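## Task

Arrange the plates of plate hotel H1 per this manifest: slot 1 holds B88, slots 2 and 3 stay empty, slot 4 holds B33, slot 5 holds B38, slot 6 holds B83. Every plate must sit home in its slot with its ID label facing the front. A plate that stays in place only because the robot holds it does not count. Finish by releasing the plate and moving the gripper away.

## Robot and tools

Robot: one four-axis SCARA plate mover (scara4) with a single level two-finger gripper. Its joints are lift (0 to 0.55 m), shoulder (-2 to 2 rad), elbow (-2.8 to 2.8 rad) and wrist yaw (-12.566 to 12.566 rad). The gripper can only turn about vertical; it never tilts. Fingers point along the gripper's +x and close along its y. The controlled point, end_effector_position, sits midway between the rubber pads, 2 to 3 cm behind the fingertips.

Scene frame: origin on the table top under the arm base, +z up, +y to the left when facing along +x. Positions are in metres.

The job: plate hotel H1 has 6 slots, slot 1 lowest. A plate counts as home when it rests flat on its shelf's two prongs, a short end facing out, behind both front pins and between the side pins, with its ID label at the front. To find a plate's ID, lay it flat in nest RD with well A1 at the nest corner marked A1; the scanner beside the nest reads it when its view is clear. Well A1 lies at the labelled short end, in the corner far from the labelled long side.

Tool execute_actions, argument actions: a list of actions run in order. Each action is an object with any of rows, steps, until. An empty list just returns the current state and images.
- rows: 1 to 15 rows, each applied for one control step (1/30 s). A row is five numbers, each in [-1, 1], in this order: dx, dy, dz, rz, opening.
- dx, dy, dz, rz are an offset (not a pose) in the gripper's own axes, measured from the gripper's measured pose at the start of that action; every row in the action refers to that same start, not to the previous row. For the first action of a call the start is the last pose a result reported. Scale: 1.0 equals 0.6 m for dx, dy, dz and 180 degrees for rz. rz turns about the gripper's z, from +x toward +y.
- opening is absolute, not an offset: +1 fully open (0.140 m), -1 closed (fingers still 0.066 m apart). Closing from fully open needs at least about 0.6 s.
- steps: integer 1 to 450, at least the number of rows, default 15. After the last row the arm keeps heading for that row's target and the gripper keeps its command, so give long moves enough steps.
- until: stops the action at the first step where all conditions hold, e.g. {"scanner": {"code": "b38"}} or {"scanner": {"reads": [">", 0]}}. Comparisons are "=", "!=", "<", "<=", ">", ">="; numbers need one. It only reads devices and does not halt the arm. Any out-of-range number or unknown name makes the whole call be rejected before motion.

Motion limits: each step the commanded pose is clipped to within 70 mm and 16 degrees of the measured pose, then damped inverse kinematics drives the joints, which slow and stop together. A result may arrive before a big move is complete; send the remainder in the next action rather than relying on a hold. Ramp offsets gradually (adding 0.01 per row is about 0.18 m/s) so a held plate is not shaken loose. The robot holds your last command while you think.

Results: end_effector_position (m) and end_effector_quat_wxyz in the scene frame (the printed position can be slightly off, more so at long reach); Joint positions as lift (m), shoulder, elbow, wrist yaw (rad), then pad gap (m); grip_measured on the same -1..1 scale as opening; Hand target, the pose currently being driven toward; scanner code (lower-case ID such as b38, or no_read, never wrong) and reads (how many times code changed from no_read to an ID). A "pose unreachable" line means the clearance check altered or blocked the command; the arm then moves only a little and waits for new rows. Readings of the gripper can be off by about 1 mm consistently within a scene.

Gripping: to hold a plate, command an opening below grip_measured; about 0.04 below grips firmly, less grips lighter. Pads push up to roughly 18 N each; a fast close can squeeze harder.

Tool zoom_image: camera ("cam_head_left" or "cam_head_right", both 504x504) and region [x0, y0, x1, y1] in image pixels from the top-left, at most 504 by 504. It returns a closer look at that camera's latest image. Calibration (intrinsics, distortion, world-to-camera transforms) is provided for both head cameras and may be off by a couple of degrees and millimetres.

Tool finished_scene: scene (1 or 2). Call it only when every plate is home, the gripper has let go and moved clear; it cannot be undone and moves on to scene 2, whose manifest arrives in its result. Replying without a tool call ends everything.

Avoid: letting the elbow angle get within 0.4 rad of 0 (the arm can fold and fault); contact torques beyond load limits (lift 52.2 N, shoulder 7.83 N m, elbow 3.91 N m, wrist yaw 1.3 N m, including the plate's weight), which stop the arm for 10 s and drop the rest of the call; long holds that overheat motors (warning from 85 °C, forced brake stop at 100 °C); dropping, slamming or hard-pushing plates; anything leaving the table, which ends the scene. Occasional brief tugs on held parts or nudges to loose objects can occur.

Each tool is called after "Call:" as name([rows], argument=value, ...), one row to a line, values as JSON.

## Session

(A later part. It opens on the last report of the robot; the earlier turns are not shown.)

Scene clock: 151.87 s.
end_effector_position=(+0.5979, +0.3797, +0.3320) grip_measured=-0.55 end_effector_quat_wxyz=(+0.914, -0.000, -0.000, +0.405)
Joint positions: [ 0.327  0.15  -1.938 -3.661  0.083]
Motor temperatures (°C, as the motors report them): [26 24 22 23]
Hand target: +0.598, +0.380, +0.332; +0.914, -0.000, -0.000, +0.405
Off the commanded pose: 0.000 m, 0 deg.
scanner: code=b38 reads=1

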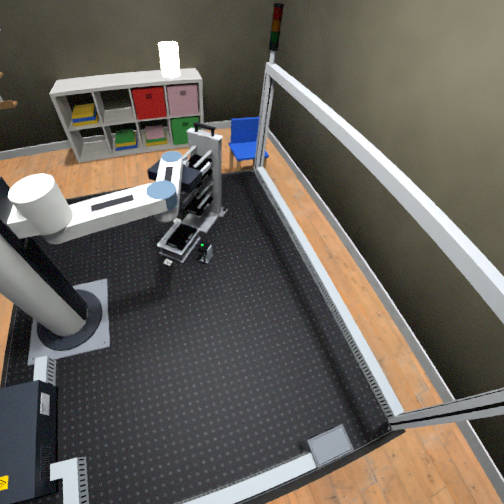

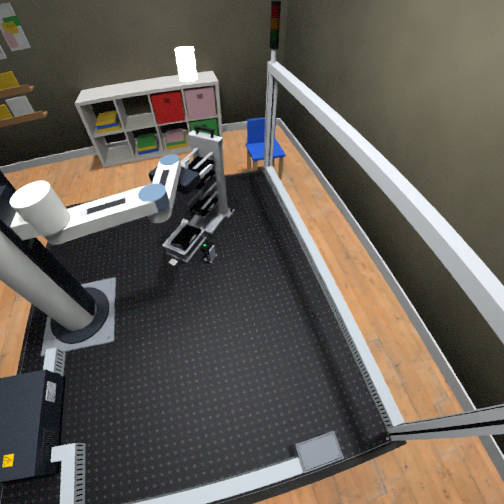

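Call:
execute_actions([
  {"rows":[[0,0,0.005,0,-0.6],[0,0,0.01,0,-0.6],[0,0,0.015,0,-0.6],[0,0,0.02,0,-0.6]],"steps":12},
  {"rows":[[-0.01,0,0,0,-0.6],[-0.02,0,0,0,-0.6],[-0.04,0,0,0,-0.6],[-0.06,0,0,0,-0.6],[-0.09,0,0,0,-0.6],[-0.12,0,0,0,-0.6],[-0.15,0,0,0,-0.6],[-0.18,0,0,0,-0.6],[-0.21,0,0,0,-0.6],[-0.25,0,0,0,-0.6]],"steps":28},
  {"rows":[[0,0,0.02,0,-0.6],[0,0,0.05,0,-0.6],[0,0,0.095,0,-0.6]],"steps":18},
  {"rows":[[0.01,0,0,0,-0.6],[0.02,0,0,0,-0.6],[0.04,0,0,0,-0.6],[0.06,0,0,0,-0.6],[0.09,0,0,0,-0.6],[0.12,0,0,0,-0.6],[0.15,0,0,0,-0.6],[0.18,0,0,0,-0.6],[0.21,0,0,0,-0.6],[0.23,0,0,0,-0.6],[0.25,0,0,0,-0.6]],"steps":30},
  {"rows":[[0,0,-0.003,0,-0.6],[0,0,-0.006,0,-0.6],[0,0,-0.009,0,-0.6],[0,0,-0.012,0,-0.6],[0,0,-0.015,0,-0.6],[0,0,-0.018,0,-0.6],[0,0,-0.0215,0,-0.6]],"steps":15},
  {"rows":[[0,0,0,0,0]],"steps":10},
  {"rows":[[-0.03,0,0,0,0.6],[-0.08,0,0,0,0.6],[-0.14,0,0,0,0.6],[-0.304,-0.025,0,0,0.6]],"steps":28},
  {"rows":[[0,0,-0.48,0,0.6]],"steps":40},
])

Call:
zoom_image(camera="cam_head_left", region=[150, 210, 220, 270])

Call:
zoom_image(camera="cam_head_right", region=[155, 210, 225, 270])

Call:
zoom_image(camera="cam_head_left", region=[172, 138, 222, 188])

Scene clock: 175.13 s.
end_effector_position=(+0.4861, +0.2346, +0.1000) grip_measured=+0.60 end_effector_quat_wxyz=(+0.914, -0.000, -0.000, +0.405)
Joint positions: [ 0.095 -0.385 -1.007 -4.056  0.125]
Motor temperatures (°C, as the motors report them): [26 24 22 23]
Hand target: +0.486, +0.235, +0.100; +0.914, -0.000, -0.000, +0.405
Off the commanded pose: 0.000 m, 0 deg.
scanner: code=b38 reads=1

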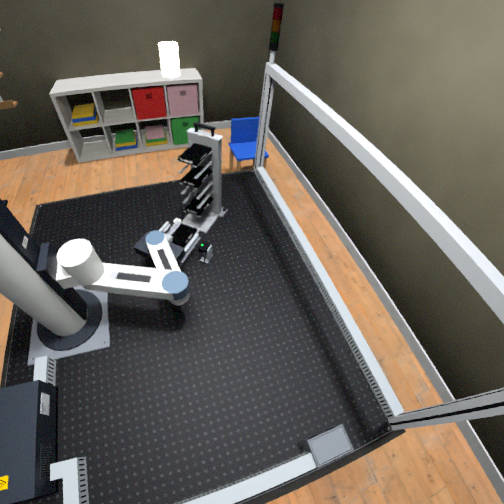

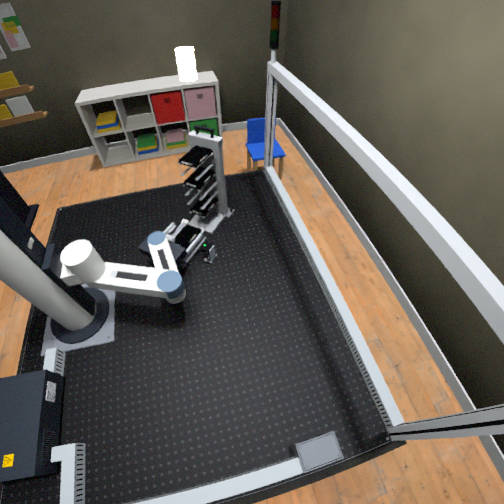

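Region (150, 210, 220, 270) of cam_head_left's 504x504 image, scaled by 7.200, with more detail than that image has; it fills the top 432 rows of this view, and the rest is white.

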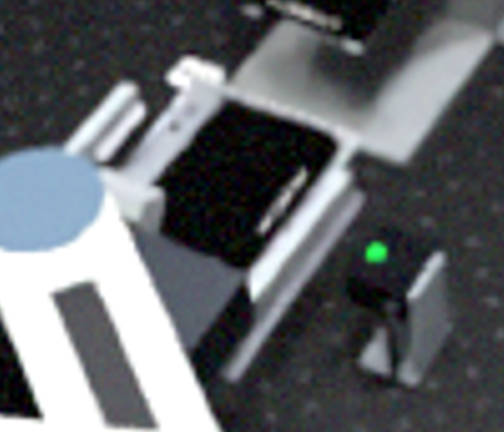

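Region (155, 210, 225, 270) of cam_head_right's 504x504 image, scaled by 7.200, with more detail than that image has; it fills the top 432 rows of this view, and the rest is white.

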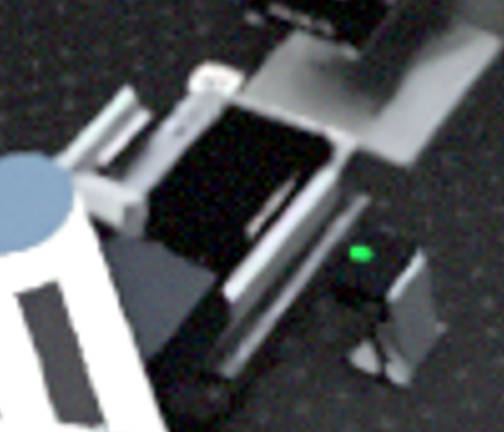

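Region (172, 138, 222, 188) of cam_head_left's 504x504 image, scaled by 10.080, with more detail than that image has.

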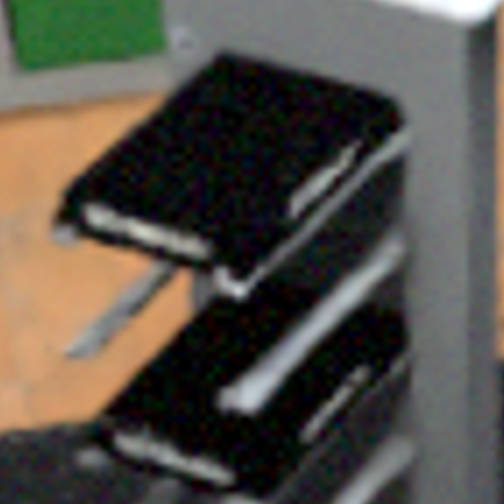

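Call:
execute_actions([
  {"rows":[[0,-0.004,-0.004,0,0.6],[0,-0.008,-0.008,0,0.6],[0,-0.008,-0.012,0,0.6],[0,-0.008,-0.016,0,0.6],[0,-0.008,-0.02,0,0.6],[0,-0.008,-0.023,0,0.6]],"steps":14},
  {"rows":[[0,0,0,0,-0.2]],"steps":14},
])

Call:
zoom_image(camera="cam_head_left", region=[150, 210, 220, 270])

Call:
zoom_image(camera="cam_head_right", region=[155, 210, 225, 270])

Scene clock: 183.47 s.
end_effector_position=(+0.4897, +0.2313, +0.0861) grip_measured=-0.20 end_effector_quat_wxyz=(+0.914, -0.000, -0.000, +0.405)
Joint positions: [ 0.081 -0.401 -1.014 -4.034  0.096]
Motor temperatures (°C, as the motors report them): [26 24 22 23]
Hand target: +0.490, +0.231, +0.086; +0.914, -0.000, -0.000, +0.405
Off the commanded pose: 0.000 m, 0 deg.
scanner: code=no_read reads=1

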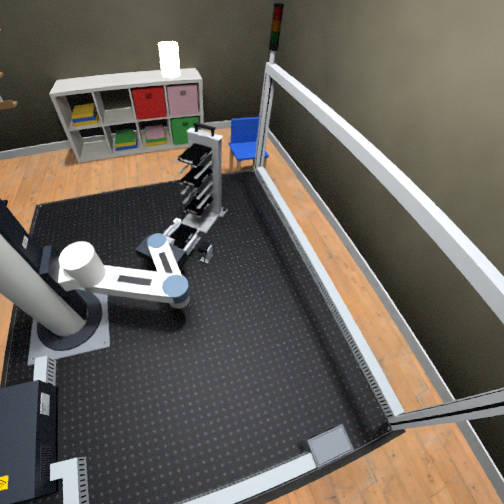

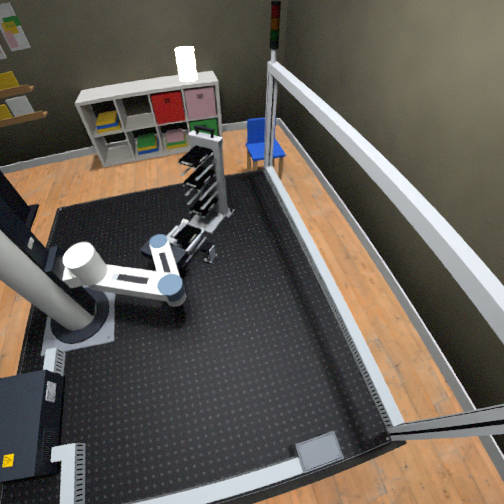

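Region (150, 210, 220, 270) of cam_head_left's 504x504 image, scaled by 7.200, with more detail than that image has; it fills the top 432 rows of this view, and the rest is white.

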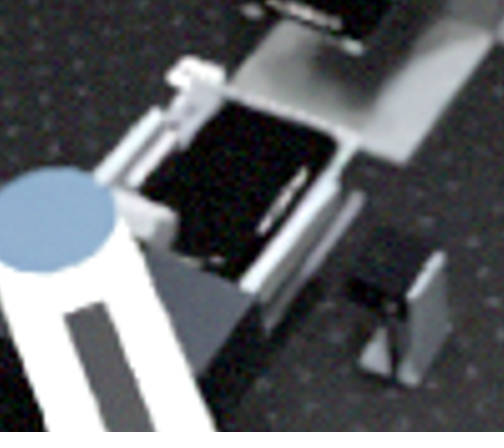

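Region (155, 210, 225, 270) of cam_head_right's 504x504 image, scaled by 7.200, with more detail than that image has; it fills the top 432 rows of this view, and the rest is white.

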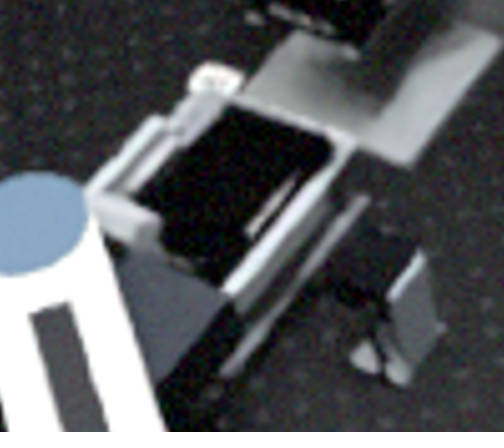

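Call:
execute_actions([
  {"rows":[[0,0.002,0.002,0,-0.2],[0,0.004,0.003,0,-0.2],[0,0.006,0.003,0,-0.2],[0,0.008,0.003,0,-0.2],[0,0.01,0.003,0,-0.25],[0,0.01,0.003,0,-0.3],[0,0.01,0.003,0,-0.35],[0,0.01,0.003,0,-0.4],[0,0.01,0.003,0,-0.44],[0,0.01,0.003,0,-0.48],[0,0.01,0.003,0,-0.51],[0,0.01,0.003,0,-0.54],[0,0.01,0.003,0,-0.57],[0,0.01,0.003,0,-0.6]],"steps":24},
])

Call:
zoom_image(camera="cam_head_left", region=[150, 210, 220, 270])

Call:
zoom_image(camera="cam_head_right", region=[155, 210, 225, 270])

Scene clock: 192.03 s.
end_effector_position=(+0.4856, +0.2351, +0.0880) grip_measured=-0.49 end_effector_quat_wxyz=(+0.915, -0.000, -0.000, +0.404)
Joint positions: [ 0.083 -0.382 -1.006 -4.064  0.085]
Motor temperatures (°C, as the motors report them): [26 24 22 23]
Hand target: +0.485, +0.235, +0.088; +0.914, -0.000, -0.000, +0.405
Off the commanded pose: 0.000 m, 0 deg.
scanner: code=no_read reads=1

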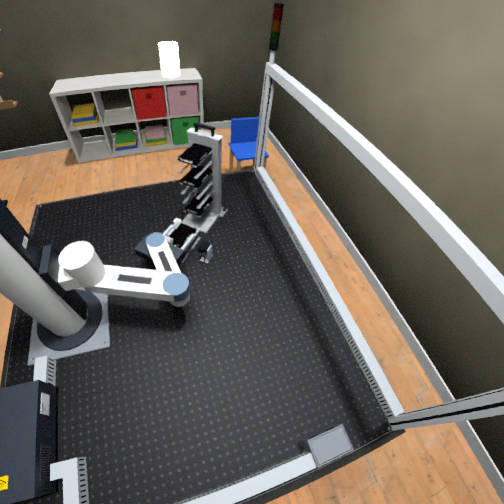

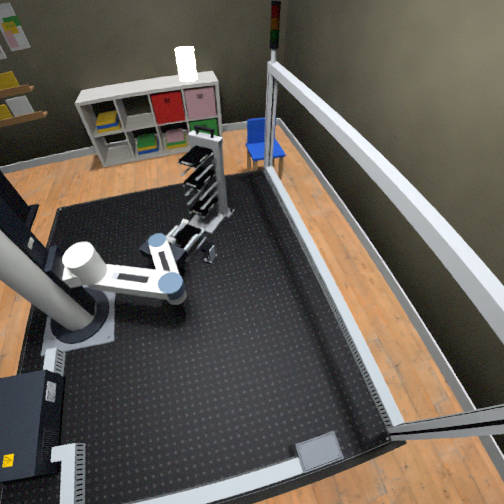

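Region (150, 210, 220, 270) of cam_head_left's 504x504 image, scaled by 7.200, with more detail than that image has; it fills the top 432 rows of this view, and the rest is white.

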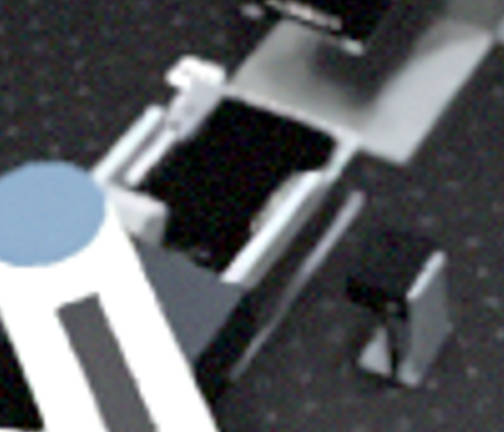

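Region (155, 210, 225, 270) of cam_head_right's 504x504 image, scaled by 7.200, with more detail than that image has; it fills the top 432 rows of this view, and the rest is white.

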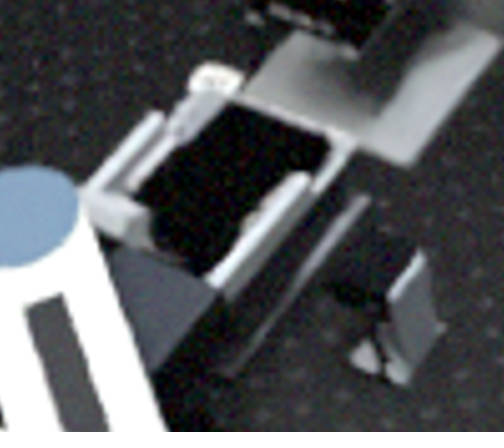

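Call:
execute_actions([
  {"rows":[[0,0,0,0,-0.3]],"steps":8},
  {"rows":[[0,0,0.008,0,-0.3]],"steps":10},
  {"rows":[[0,0,0,0,-0.36],[0,0,0,0,-0.41],[0,0,0,0,-0.45],[0,0,0,0,-0.48],[0,0,0,0,-0.51],[0,0,0,0,-0.54],[0,0,0,0,-0.57],[0,0,0,0,-0.6]],"steps":14},
  {"rows":[[0,0,0.004,0,-0.6],[0,0,0.008,0,-0.6],[0,0,0.012,0,-0.6]],"steps":10},
])

Call:
zoom_image(camera="cam_head_left", region=[150, 210, 220, 270])

Call:
zoom_image(camera="cam_head_right", region=[155, 210, 225, 270])

Scene clock: 203.33 s.
end_effector_position=(+0.4857, +0.2350, +0.1001) grip_measured=-0.60 end_effector_quat_wxyz=(+0.915, -0.000, -0.000, +0.403)
Joint positions: [ 0.095 -0.382 -1.006 -4.065  0.081]
Motor temperatures (°C, as the motors report them): [26 24 22 23]
Hand target: +0.486, +0.235, +0.100; +0.915, -0.000, -0.000, +0.403
Off the commanded pose: 0.000 m, 0 deg.
scanner: code=no_read reads=1

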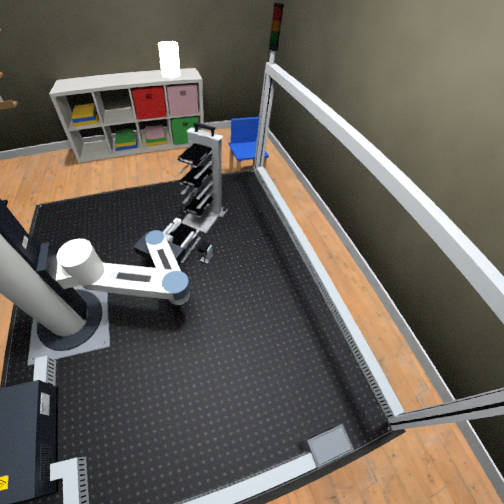

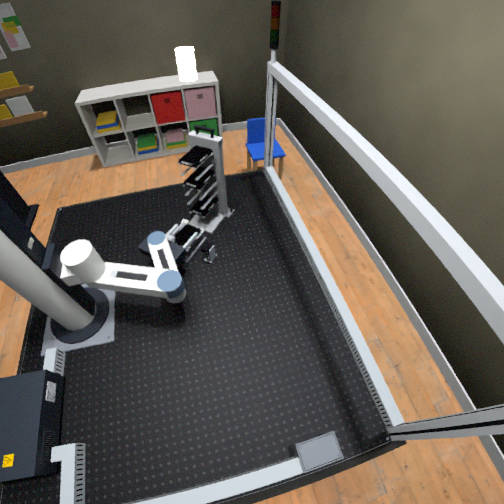

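Region (150, 210, 220, 270) of cam_head_left's 504x504 image, scaled by 7.200, with more detail than that image has; it fills the top 432 rows of this view, and the rest is white.

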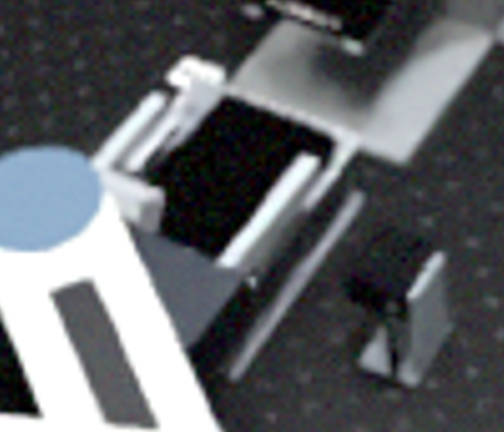

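Region (155, 210, 225, 270) of cam_head_right's 504x504 image, scaled by 7.200, with more detail than that image has; it fills the top 432 rows of this view, and the rest is white.

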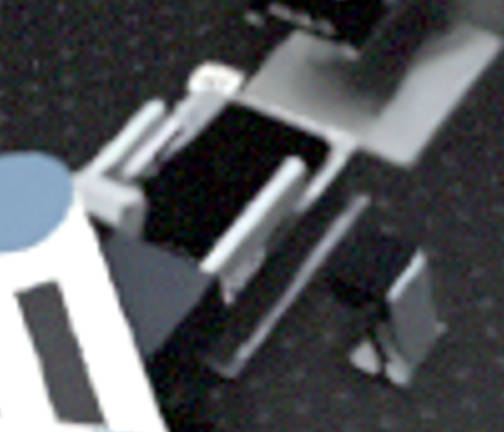

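Call:
execute_actions([
  {"rows":[[0,0,0,0,0]],"steps":10},
  {"rows":[[0,0,-0.01,0,0],[0,0,-0.02,0.001,-0.2]],"steps":12},
  {"rows":[[0,0,0,0,-0.25],[0,0,0,0,-0.3],[0,0,0,0,-0.36],[0,0,0,0,-0.41],[0,0,0,0,-0.45],[0,0,0,0,-0.48],[0,0,0,0,-0.51],[0,0,0,0,-0.54]],"steps":14},
  {"rows":[[0,0,0.002,0,-0.54],[0,0.002,0.002,0,-0.54],[0,0.004,0.002,0,-0.54],[0,0.006,0.002,0,-0.54],[0,0.008,0.002,0,-0.54],[0,0.01,0.002,0,-0.54],[0,0.012,0.002,0,-0.54],[0,0.014,0.002,0,-0.54],[0,0.016,0.002,0,-0.54],[0,0.018,0.002,0,-0.54]],"steps":18},
])

Call:
execute_actions([
  {"rows":[[0,0,0,0,0.4]],"steps":14},
  {"rows":[[0,0,0.4,0,0.4]],"steps":28},
])

Call:
zoom_image(camera="cam_head_left", region=[150, 210, 220, 270])

Call:
zoom_image(camera="cam_head_right", region=[155, 210, 225, 270])

Scene clock: 223.93 s.
end_effector_position=(+0.4847, +0.2366, +0.0893) grip_measured=-0.48 end_effector_quat_wxyz=(+0.919, -0.000, -0.000, +0.393)
Joint positions: [ 0.084 -0.364 -1.003 -4.108  0.085]
Motor temperatures (°C, as the motors report them): [26 24 22 23]
Hand target: +0.484, +0.237, +0.089; +0.919, -0.000, -0.000, +0.395
Off the commanded pose: 0.009 m, 1 deg.
TORQUE FAULT: the external load on joint 4 (wrist yaw) reached its load limit, and the arm stopped for 10 seconds. The arm's remaining commands of this call were not run. The arm holds where it stopped, with its grip as last carried out, and accepts commands again: back off and push less far. The arm stops again, at the same cost, whenever a joint's load reaches its limit.
scanner: code=no_read reads=2

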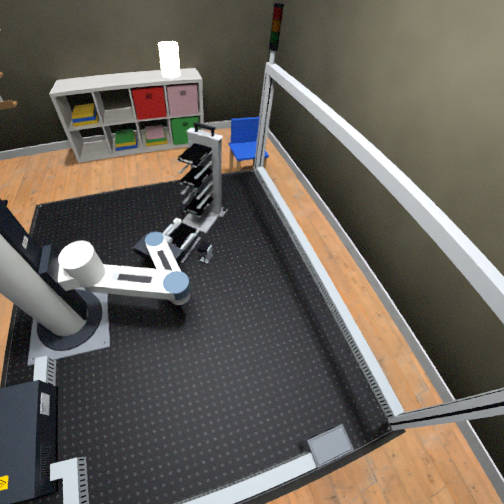

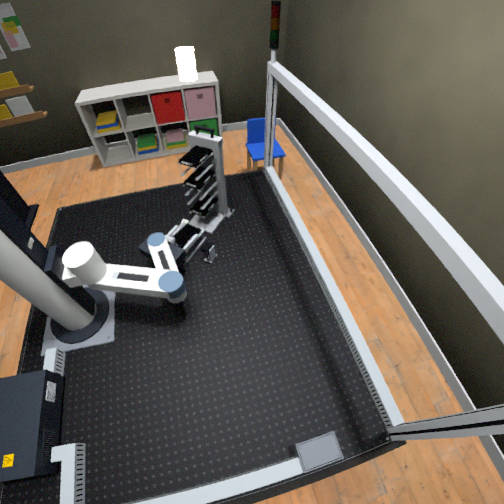

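Scene clock: 225.33 s.
end_effector_position=(+0.4848, +0.2366, +0.3295) grip_measured=+0.40 end_effector_quat_wxyz=(+0.920, -0.000, -0.000, +0.393)
Joint positions: [ 0.324 -0.364 -1.003 -4.108  0.118]
Motor temperatures (°C, as the motors report them): [26 24 22 23]
Hand target: +0.485, +0.237, +0.329; +0.920, -0.000, -0.000, +0.393
Off the commanded pose: 0.000 m, 0 deg.
scanner: code=b38 reads=3

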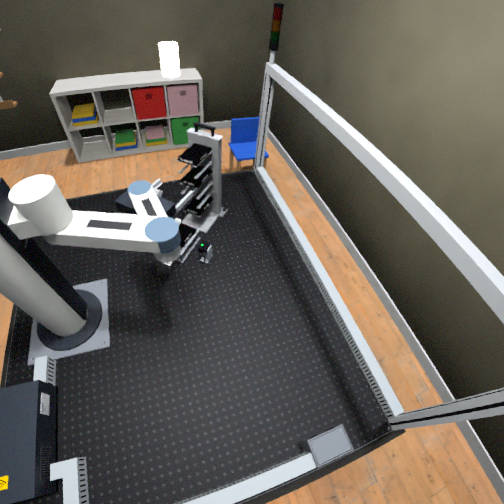

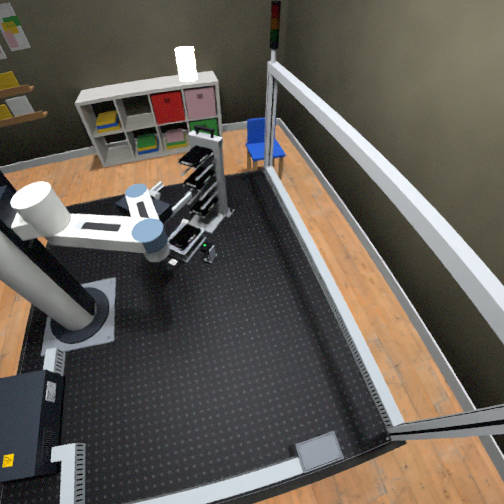

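Region (150, 210, 220, 270) of cam_head_left's 504x504 image, scaled by 7.200, with more detail than that image has; it fills the top 432 rows of this view, and the rest is white.

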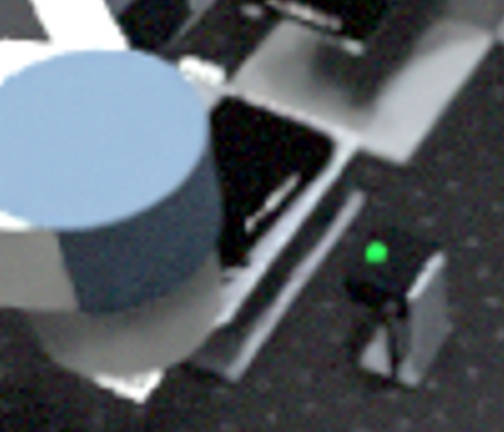

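Region (155, 210, 225, 270) of cam_head_right's 504x504 image, scaled by 7.200, with more detail than that image has; it fills the top 432 rows of this view, and the rest is white.

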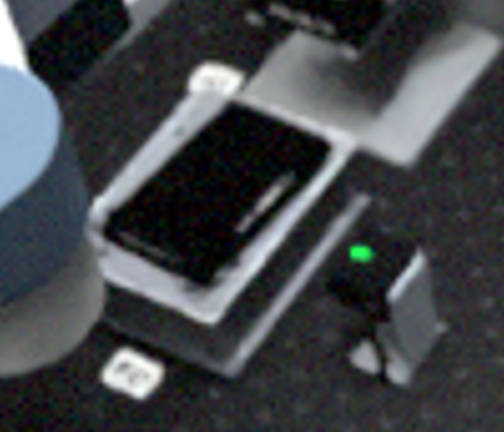

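Call:
execute_actions([
  {"rows":[[0,0.003,-0.404,-0.012,0.2]],"steps":36},
  {"rows":[[0,0,0,0,-0.2],[0,0,0,0,-0.2],[0,0,0,0,-0.2],[0,0,0,0,-0.2],[0,0,0,0,-0.2],[0,0,0,0,-0.25],[0,0,0,0,-0.3],[0,0,0,0,-0.36],[0,0,0,0,-0.41],[0,0,0,0,-0.45],[0,0,0,0,-0.48],[0,0,0,0,-0.51],[0,0,0,0,-0.54],[0,0,0,0,-0.57],[0,0,0,0,-0.6]],"steps":20},
  {"rows":[[0,0,0.004,0,-0.6],[0,0,0.008,0,-0.6],[0,0,0.014,0,-0.6],[0,0,0.02,0,-0.6]],"steps":12},
])

Call:
zoom_image(camera="cam_head_left", region=[150, 210, 220, 270])

Call:
zoom_image(camera="cam_head_right", region=[155, 210, 225, 270])

Scene clock: 235.13 s.
end_effector_position=(+0.4840, +0.2374, +0.0991) grip_measured=-0.49 end_effector_quat_wxyz=(+0.927, -0.000, -0.000, +0.374)
Joint positions: [ 0.094 -0.339 -0.997 -4.18   0.085]
Motor temperatures (°C, as the motors report them): [26 24 22 23]
Hand target: +0.484, +0.237, +0.099; +0.927, -0.000, -0.000, +0.374
Off the commanded pose: 0.000 m, 0 deg.
scanner: code=no_read reads=3

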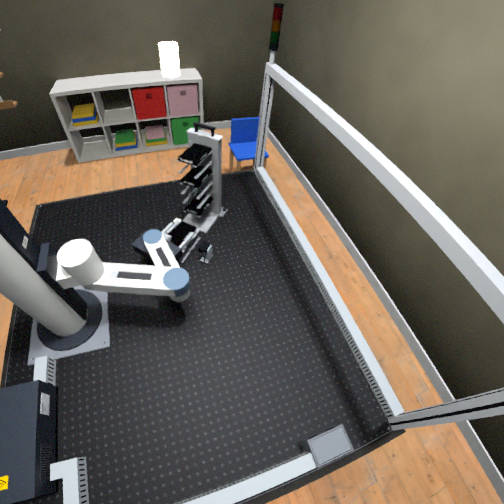

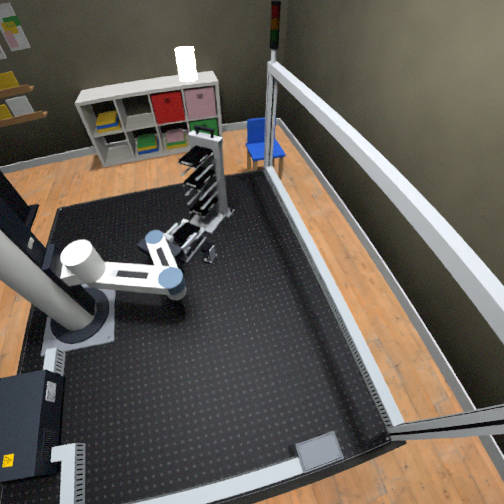

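Region (150, 210, 220, 270) of cam_head_left's 504x504 image, scaled by 7.200, with more detail than that image has; it fills the top 432 rows of this view, and the rest is white.

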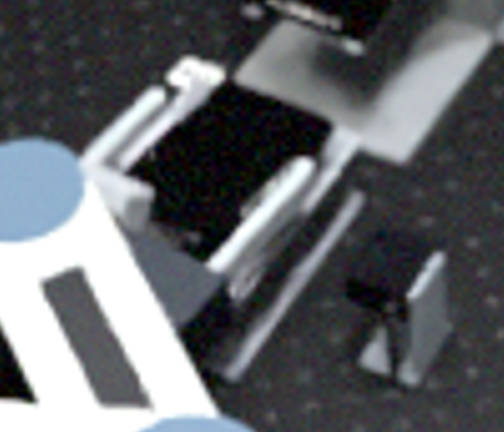

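Region (155, 210, 225, 270) of cam_head_right's 504x504 image, scaled by 7.200, with more detail than that image has; it fills the top 432 rows of this view, and the rest is white.

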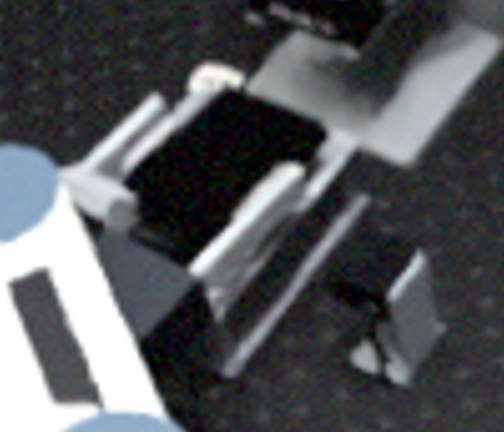

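Call:
execute_actions([
  {"rows":[[0,0.005,0,0.006,-0.55],[0.002,0.01,0,0.012,-0.55],[0.003,0.015,0,0.018,-0.55],[0.003,0.018,0,0.023,-0.55]],"steps":14},
  {"rows":[[0,0,-0.002,0,-0.55],[0,0,-0.004,0,-0.55],[0,0,-0.006,0,-0.55],[0,0,-0.008,0,-0.55],[0,0,-0.010,0,-0.55],[0,0,-0.012,0,-0.55],[0,0,-0.014,0,-0.55],[0,0,-0.016,0,-0.55]],"steps":14},
])

Call:
execute_actions([
  {"rows":[[0,0,0,0,0.2]],"steps":12},
  {"rows":[[0,0,0.4,0,0.2]],"steps":28},
])

Call:
zoom_image(camera="cam_head_left", region=[150, 210, 220, 270])

Call:
zoom_image(camera="cam_head_right", region=[155, 210, 225, 270])

Scene clock: 253.17 s.
end_effector_position=(+0.4784, +0.2462, +0.0898) grip_measured=-0.50 end_effector_quat_wxyz=(+0.914, -0.000, -0.000, +0.406)
Joint positions: [ 0.085 -0.332 -1.007 -4.109  0.084]
Motor temperatures (°C, as the motors report them): [26 24 22 23]
Hand target: +0.478, +0.246, +0.089; +0.913, -0.000, -0.000, +0.408
Off the commanded pose: 0.001 m, 0 deg.
scanner: code=no_read reads=3

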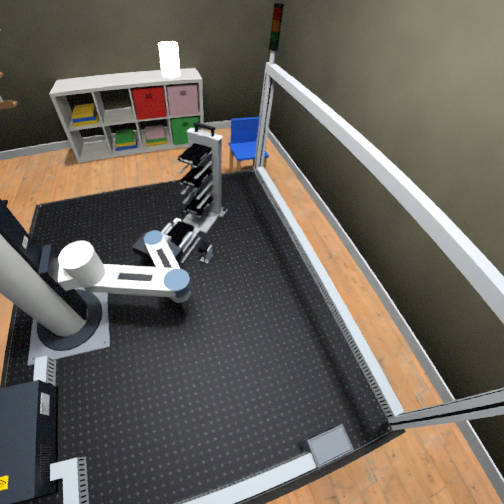

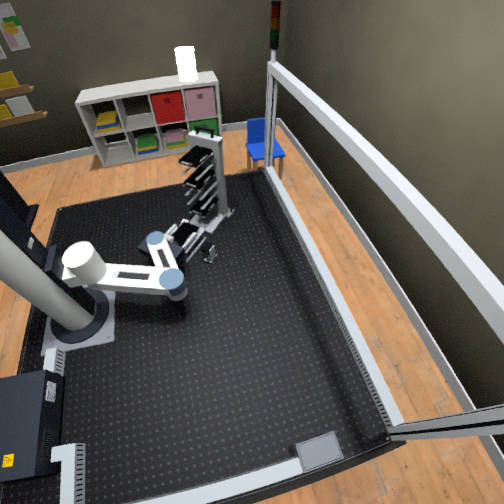

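Scene clock: 254.50 s.
end_effector_position=(+0.4786, +0.2462, +0.3300) grip_measured=+0.20 end_effector_quat_wxyz=(+0.914, -0.000, -0.000, +0.406)
Joint positions: [ 0.325 -0.332 -1.007 -4.109  0.11 ]
Motor temperatures (°C, as the motors report them): [26 24 22 23]
Hand target: +0.479, +0.246, +0.330; +0.914, -0.000, -0.000, +0.406
Off the commanded pose: 0.000 m, 0 deg.
scanner: code=b38 reads=4

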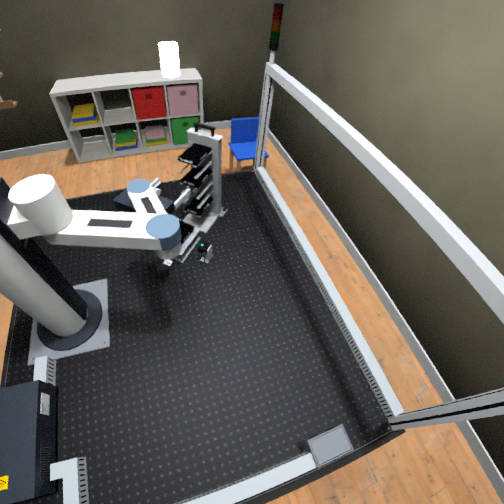

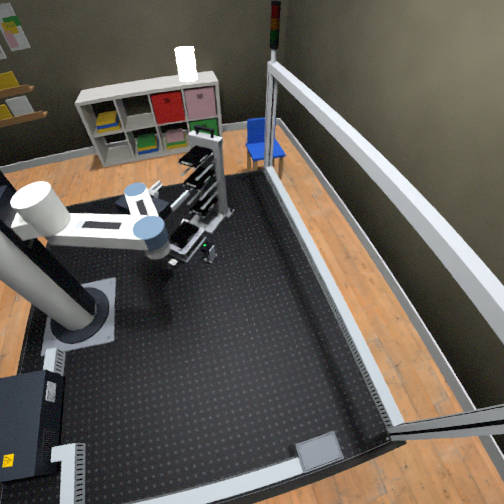

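Region (150, 210, 220, 270) of cam_head_left's 504x504 image, scaled by 7.200, with more detail than that image has; it fills the top 432 rows of this view, and the rest is white.

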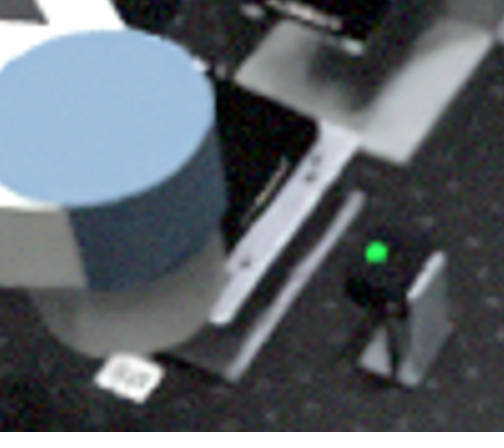

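Region (155, 210, 225, 270) of cam_head_right's 504x504 image, scaled by 7.200, with more detail than that image has; it fills the top 432 rows of this view, and the rest is white.

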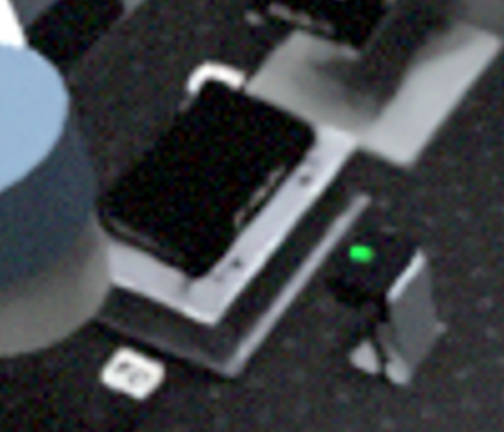

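Call:
execute_actions([
  {"rows":[[0,0,-0.4,0,0]],"steps":36},
  {"rows":[[0,0,0,0,-0.2],[0,0,0,0,-0.2],[0,0,0,0,-0.2],[0,0,0,0,-0.2],[0,0,0,0,-0.25],[0,0,0,0,-0.3],[0,0,0,0,-0.36],[0,0,0,0,-0.41],[0,0,0,0,-0.45],[0,0,0,0,-0.48],[0,0,0,0,-0.51],[0,0,0,0,-0.54],[0,0,0,0,-0.57],[0,0,0,0,-0.6]],"steps":20},
  {"rows":[[0,0,0.003,0,-0.6],[-0.002,-0.002,0.003,0,-0.6],[-0.004,-0.003,0.003,0,-0.6],[-0.006,-0.004,0.003,0,-0.6],[-0.008,-0.006,0.003,0,-0.6],[-0.01,-0.007,0.003,0,-0.6],[-0.012,-0.008,0.003,0,-0.6],[-0.012,-0.008,0.003,0,-0.6],[-0.012,-0.008,0.003,0,-0.6],[-0.012,-0.008,0.003,0,-0.6],[-0.012,-0.008,0.001,0,-0.6]],"steps":18},
])

Call:
execute_actions([
  {"rows":[[0,0,0,0,0.2]],"steps":12},
  {"rows":[[0,0,0.4,0,0.2]],"steps":28},
])

Call:
zoom_image(camera="cam_head_left", region=[150, 210, 220, 270])

Call:
zoom_image(camera="cam_head_right", region=[155, 210, 225, 270])

Scene clock: 271.43 s.
end_effector_position=(+0.4766, +0.2390, +0.0907) grip_measured=-0.50 end_effector_quat_wxyz=(+0.912, -0.000, -0.000, +0.409)
Joint positions: [ 0.086 -0.364 -0.984 -4.093  0.084]
Motor temperatures (°C, as the motors report them): [26 24 22 23]
Hand target: +0.477, +0.238, +0.091; +0.914, -0.000, -0.000, +0.406
Off the commanded pose: 0.001 m, 0 deg.
scanner: code=b38 reads=4

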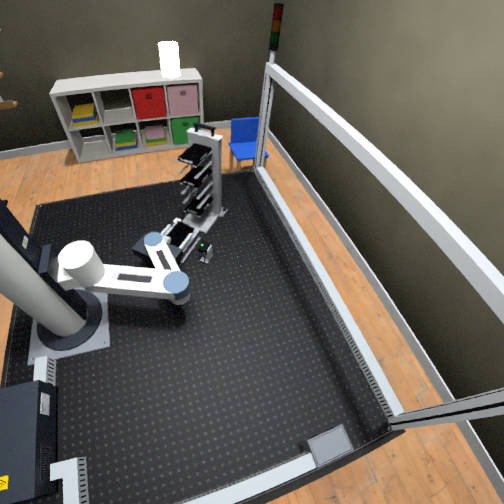

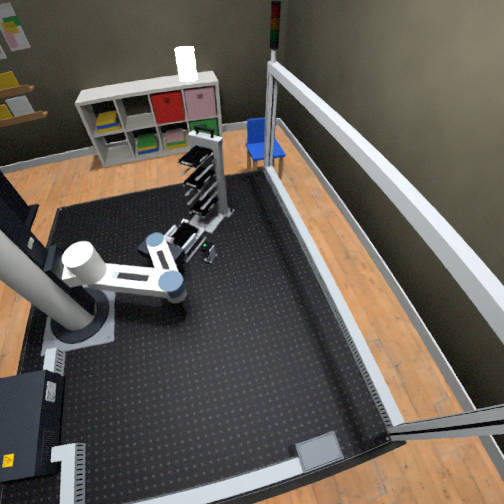

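Scene clock: 272.77 s.
end_effector_position=(+0.4766, +0.2390, +0.3309) grip_measured=+0.20 end_effector_quat_wxyz=(+0.912, -0.000, -0.000, +0.409)
Joint positions: [ 0.326 -0.364 -0.984 -4.092  0.11 ]
Motor temperatures (°C, as the motors report them): [26 24 22 23]
Hand target: +0.477, +0.239, +0.331; +0.912, -0.000, -0.000, +0.409
Off the commanded pose: 0.000 m, 0 deg.
scanner: code=b38 reads=4

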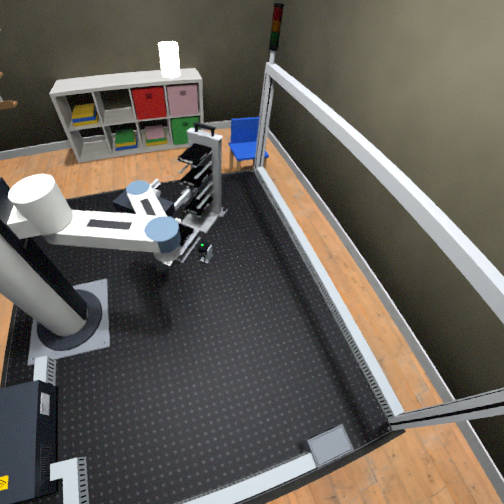

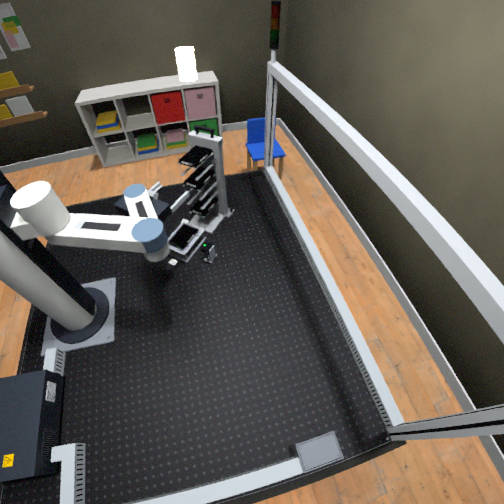

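Region (150, 210, 220, 270) of cam_head_left's 504x504 image, scaled by 7.200, with more detail than that image has; it fills the top 432 rows of this view, and the rest is white.

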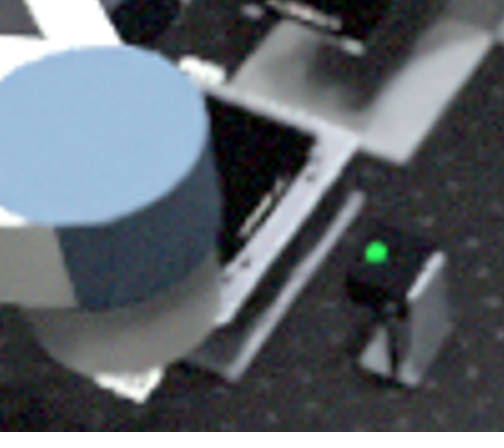

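Region (155, 210, 225, 270) of cam_head_right's 504x504 image, scaled by 7.200, with more detail than that image has; it fills the top 432 rows of this view, and the rest is white.

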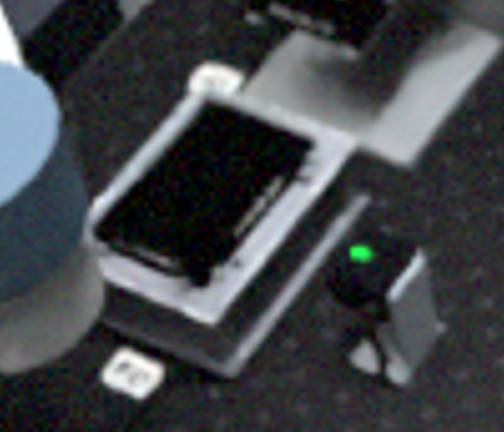

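Call:
execute_actions([
  {"rows":[[-0.002,0,-0.409,0,-0.1]],"steps":36},
  {"rows":[[0,0,0,0,-0.2],[0,0,0,0,-0.2],[0,0,0,0,-0.25],[0,0,0,0,-0.3],[0,0,0,0,-0.36],[0,0,0,0,-0.41],[0,0,0,0,-0.45],[0,0,0,0,-0.48],[0,0,0,0,-0.51],[0,0,0,0,-0.54],[0,0,0,0,-0.57],[0,0,0,0,-0.6]],"steps":18},
])

Call:
zoom_image(camera="cam_head_left", region=[150, 210, 220, 270])

Scene clock: 283.10 s.
end_effector_position=(+0.4756, +0.2384, +0.0855) grip_measured=-0.56 end_effector_quat_wxyz=(+0.912, -0.000, -0.000, +0.410)
Joint positions: [ 0.08  -0.366 -0.979 -4.093  0.082]
Motor temperatures (°C, as the motors report them): [26 24 22 23]
Hand target: +0.476, +0.238, +0.085; +0.912, -0.000, -0.000, +0.409
Off the commanded pose: 0.000 m, 0 deg.
scanner: code=b38 reads=4

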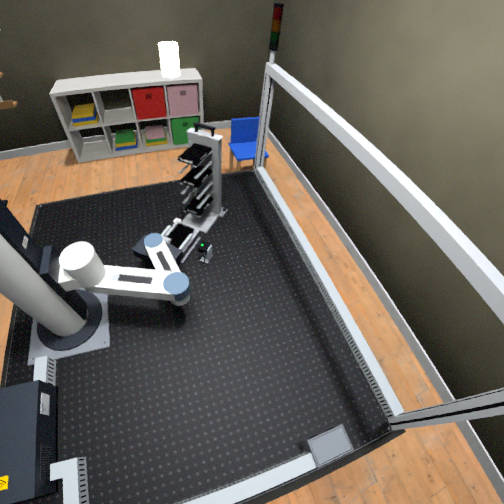

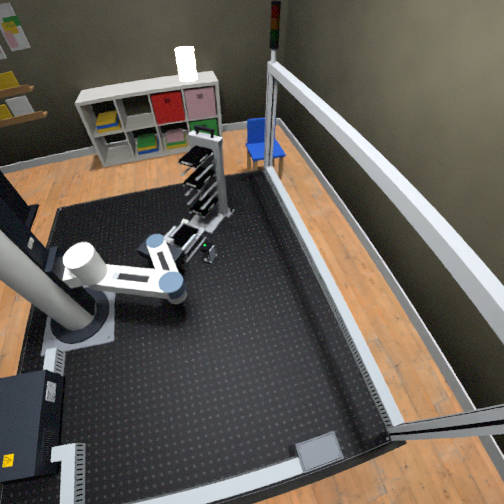

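Region (150, 210, 220, 270) of cam_head_left's 504x504 image, scaled by 7.200, with more detail than that image has; it fills the top 432 rows of this view, and the rest is white.

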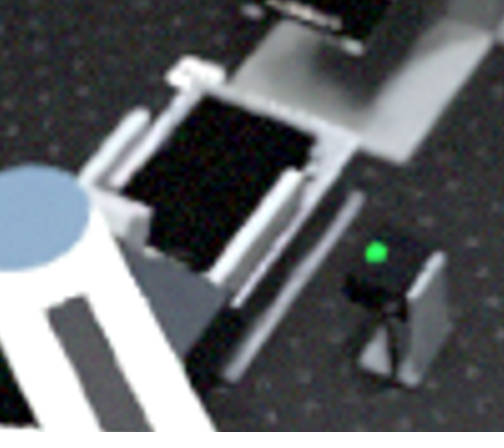

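Call:
execute_actions([
  {"rows":[[0,0,0.005,0,-0.6],[0,0,0.012,0,-0.6],[0,0,0.025,0,-0.6],[0,0,0.05,0,-0.6],[0,0,0.09,0,-0.6],[0,0,0.13,0,-0.6],[0,0.0068,0.4375,-0.0035,-0.6]],"steps":42},
  {"rows":[[0.01,0,0,0,-0.6],[0.02,0,0,0,-0.6],[0.04,0,0,0,-0.6],[0.06,0,0,0,-0.6],[0.09,0,0,0,-0.6],[0.12,0,0,0,-0.6],[0.15,0,0,0,-0.6],[0.18,0,0,0,-0.6],[0.21,0,0,0,-0.6],[0.24,0,0,0,-0.6],[0.27,0,0,0,-0.6],[0.29,0,0,0,-0.6],[0.307,0,0,0,-0.6]],"steps":32},
  {"rows":[[0,0,-0.003,0,-0.6],[0,0,-0.006,0,-0.6],[0,0,-0.009,0,-0.6],[0,0,-0.012,0,-0.6],[0,0,-0.015,0,-0.6],[0,0,-0.018,0,-0.6]],"steps":14},
])

Call:
execute_actions([
  {"rows":[[0,0,0,0,0]],"steps":10},
  {"rows":[[-0.03,0,0,0,0],[-0.08,0,0,0,0],[-0.2,0,0,0,0]],"steps":22},
  {"rows":[[0,0,-0.094,0,0]],"steps":18},
])

Call:
zoom_image(camera="cam_head_left", region=[172, 138, 222, 188])

Call:
zoom_image(camera="cam_head_right", region=[172, 138, 222, 188])

Scene clock: 304.13 s.
end_effector_position=(+0.5960, +0.3774, +0.3371) grip_measured=-0.56 end_effector_quat_wxyz=(+0.914, -0.000, -0.000, +0.406)
Joint positions: [ 0.332  0.139 -1.919 -3.667  0.082]
Motor temperatures (°C, as the motors report them): [26 24 22 23]
Hand target: +0.596, +0.377, +0.337; +0.914, -0.000, -0.000, +0.406
Off the commanded pose: 0.000 m, 0 deg.
scanner: code=no_read reads=4

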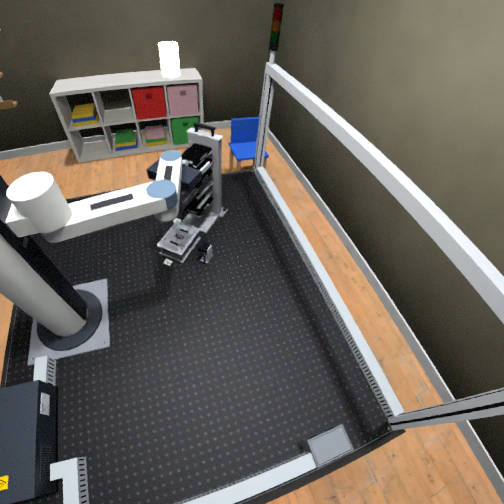

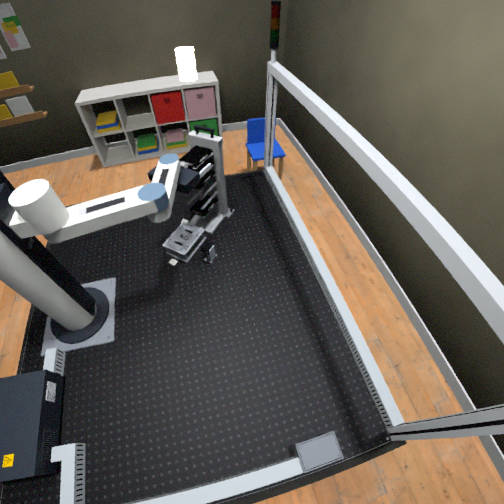

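Scene clock: 305.80 s.
end_effector_position=(+0.5154, +0.2883, +0.2807) grip_measured=+0.00 end_effector_quat_wxyz=(+0.914, -0.000, -0.000, +0.406)
Joint positions: [ 0.276 -0.194 -1.259 -3.993  0.103]
Motor temperatures (°C, as the motors report them): [26 24 22 23]
Hand target: +0.515, +0.288, +0.281; +0.914, -0.000, -0.000, +0.406
Off the commanded pose: 0.000 m, 0 deg.
scanner: code=no_read reads=4

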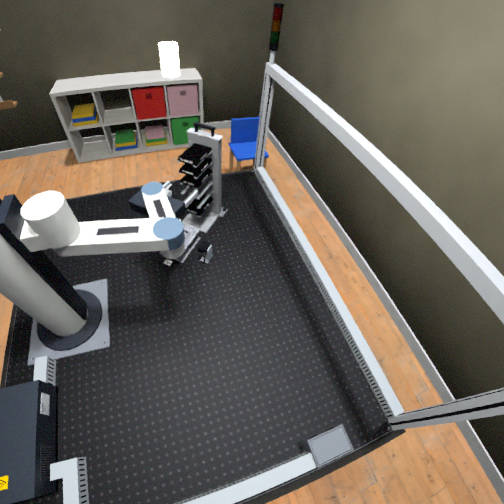

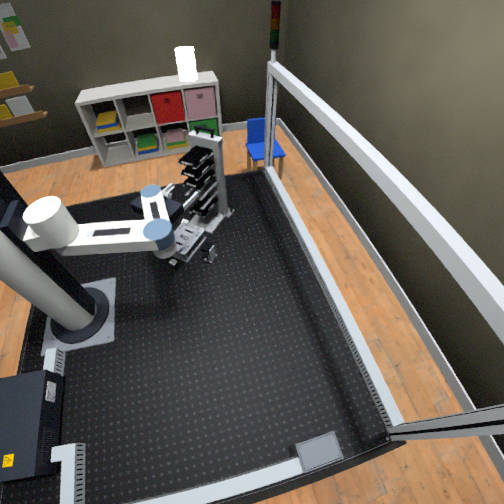

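Region (172, 138, 222, 188) of cam_head_left's 504x504 image, scaled by 10.080, with more detail than that image has.

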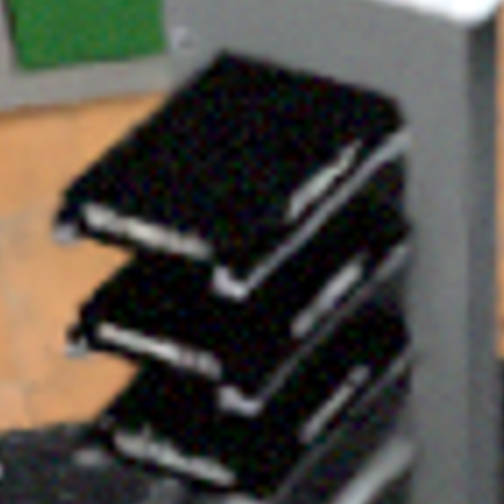

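Region (172, 138, 222, 188) of cam_head_right's 504x504 image, scaled by 10.080, with more detail than that image has.

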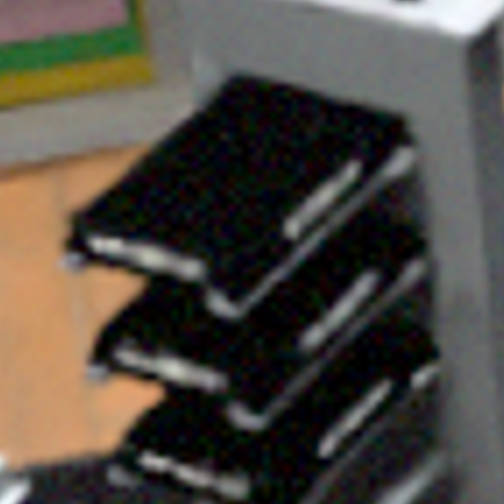

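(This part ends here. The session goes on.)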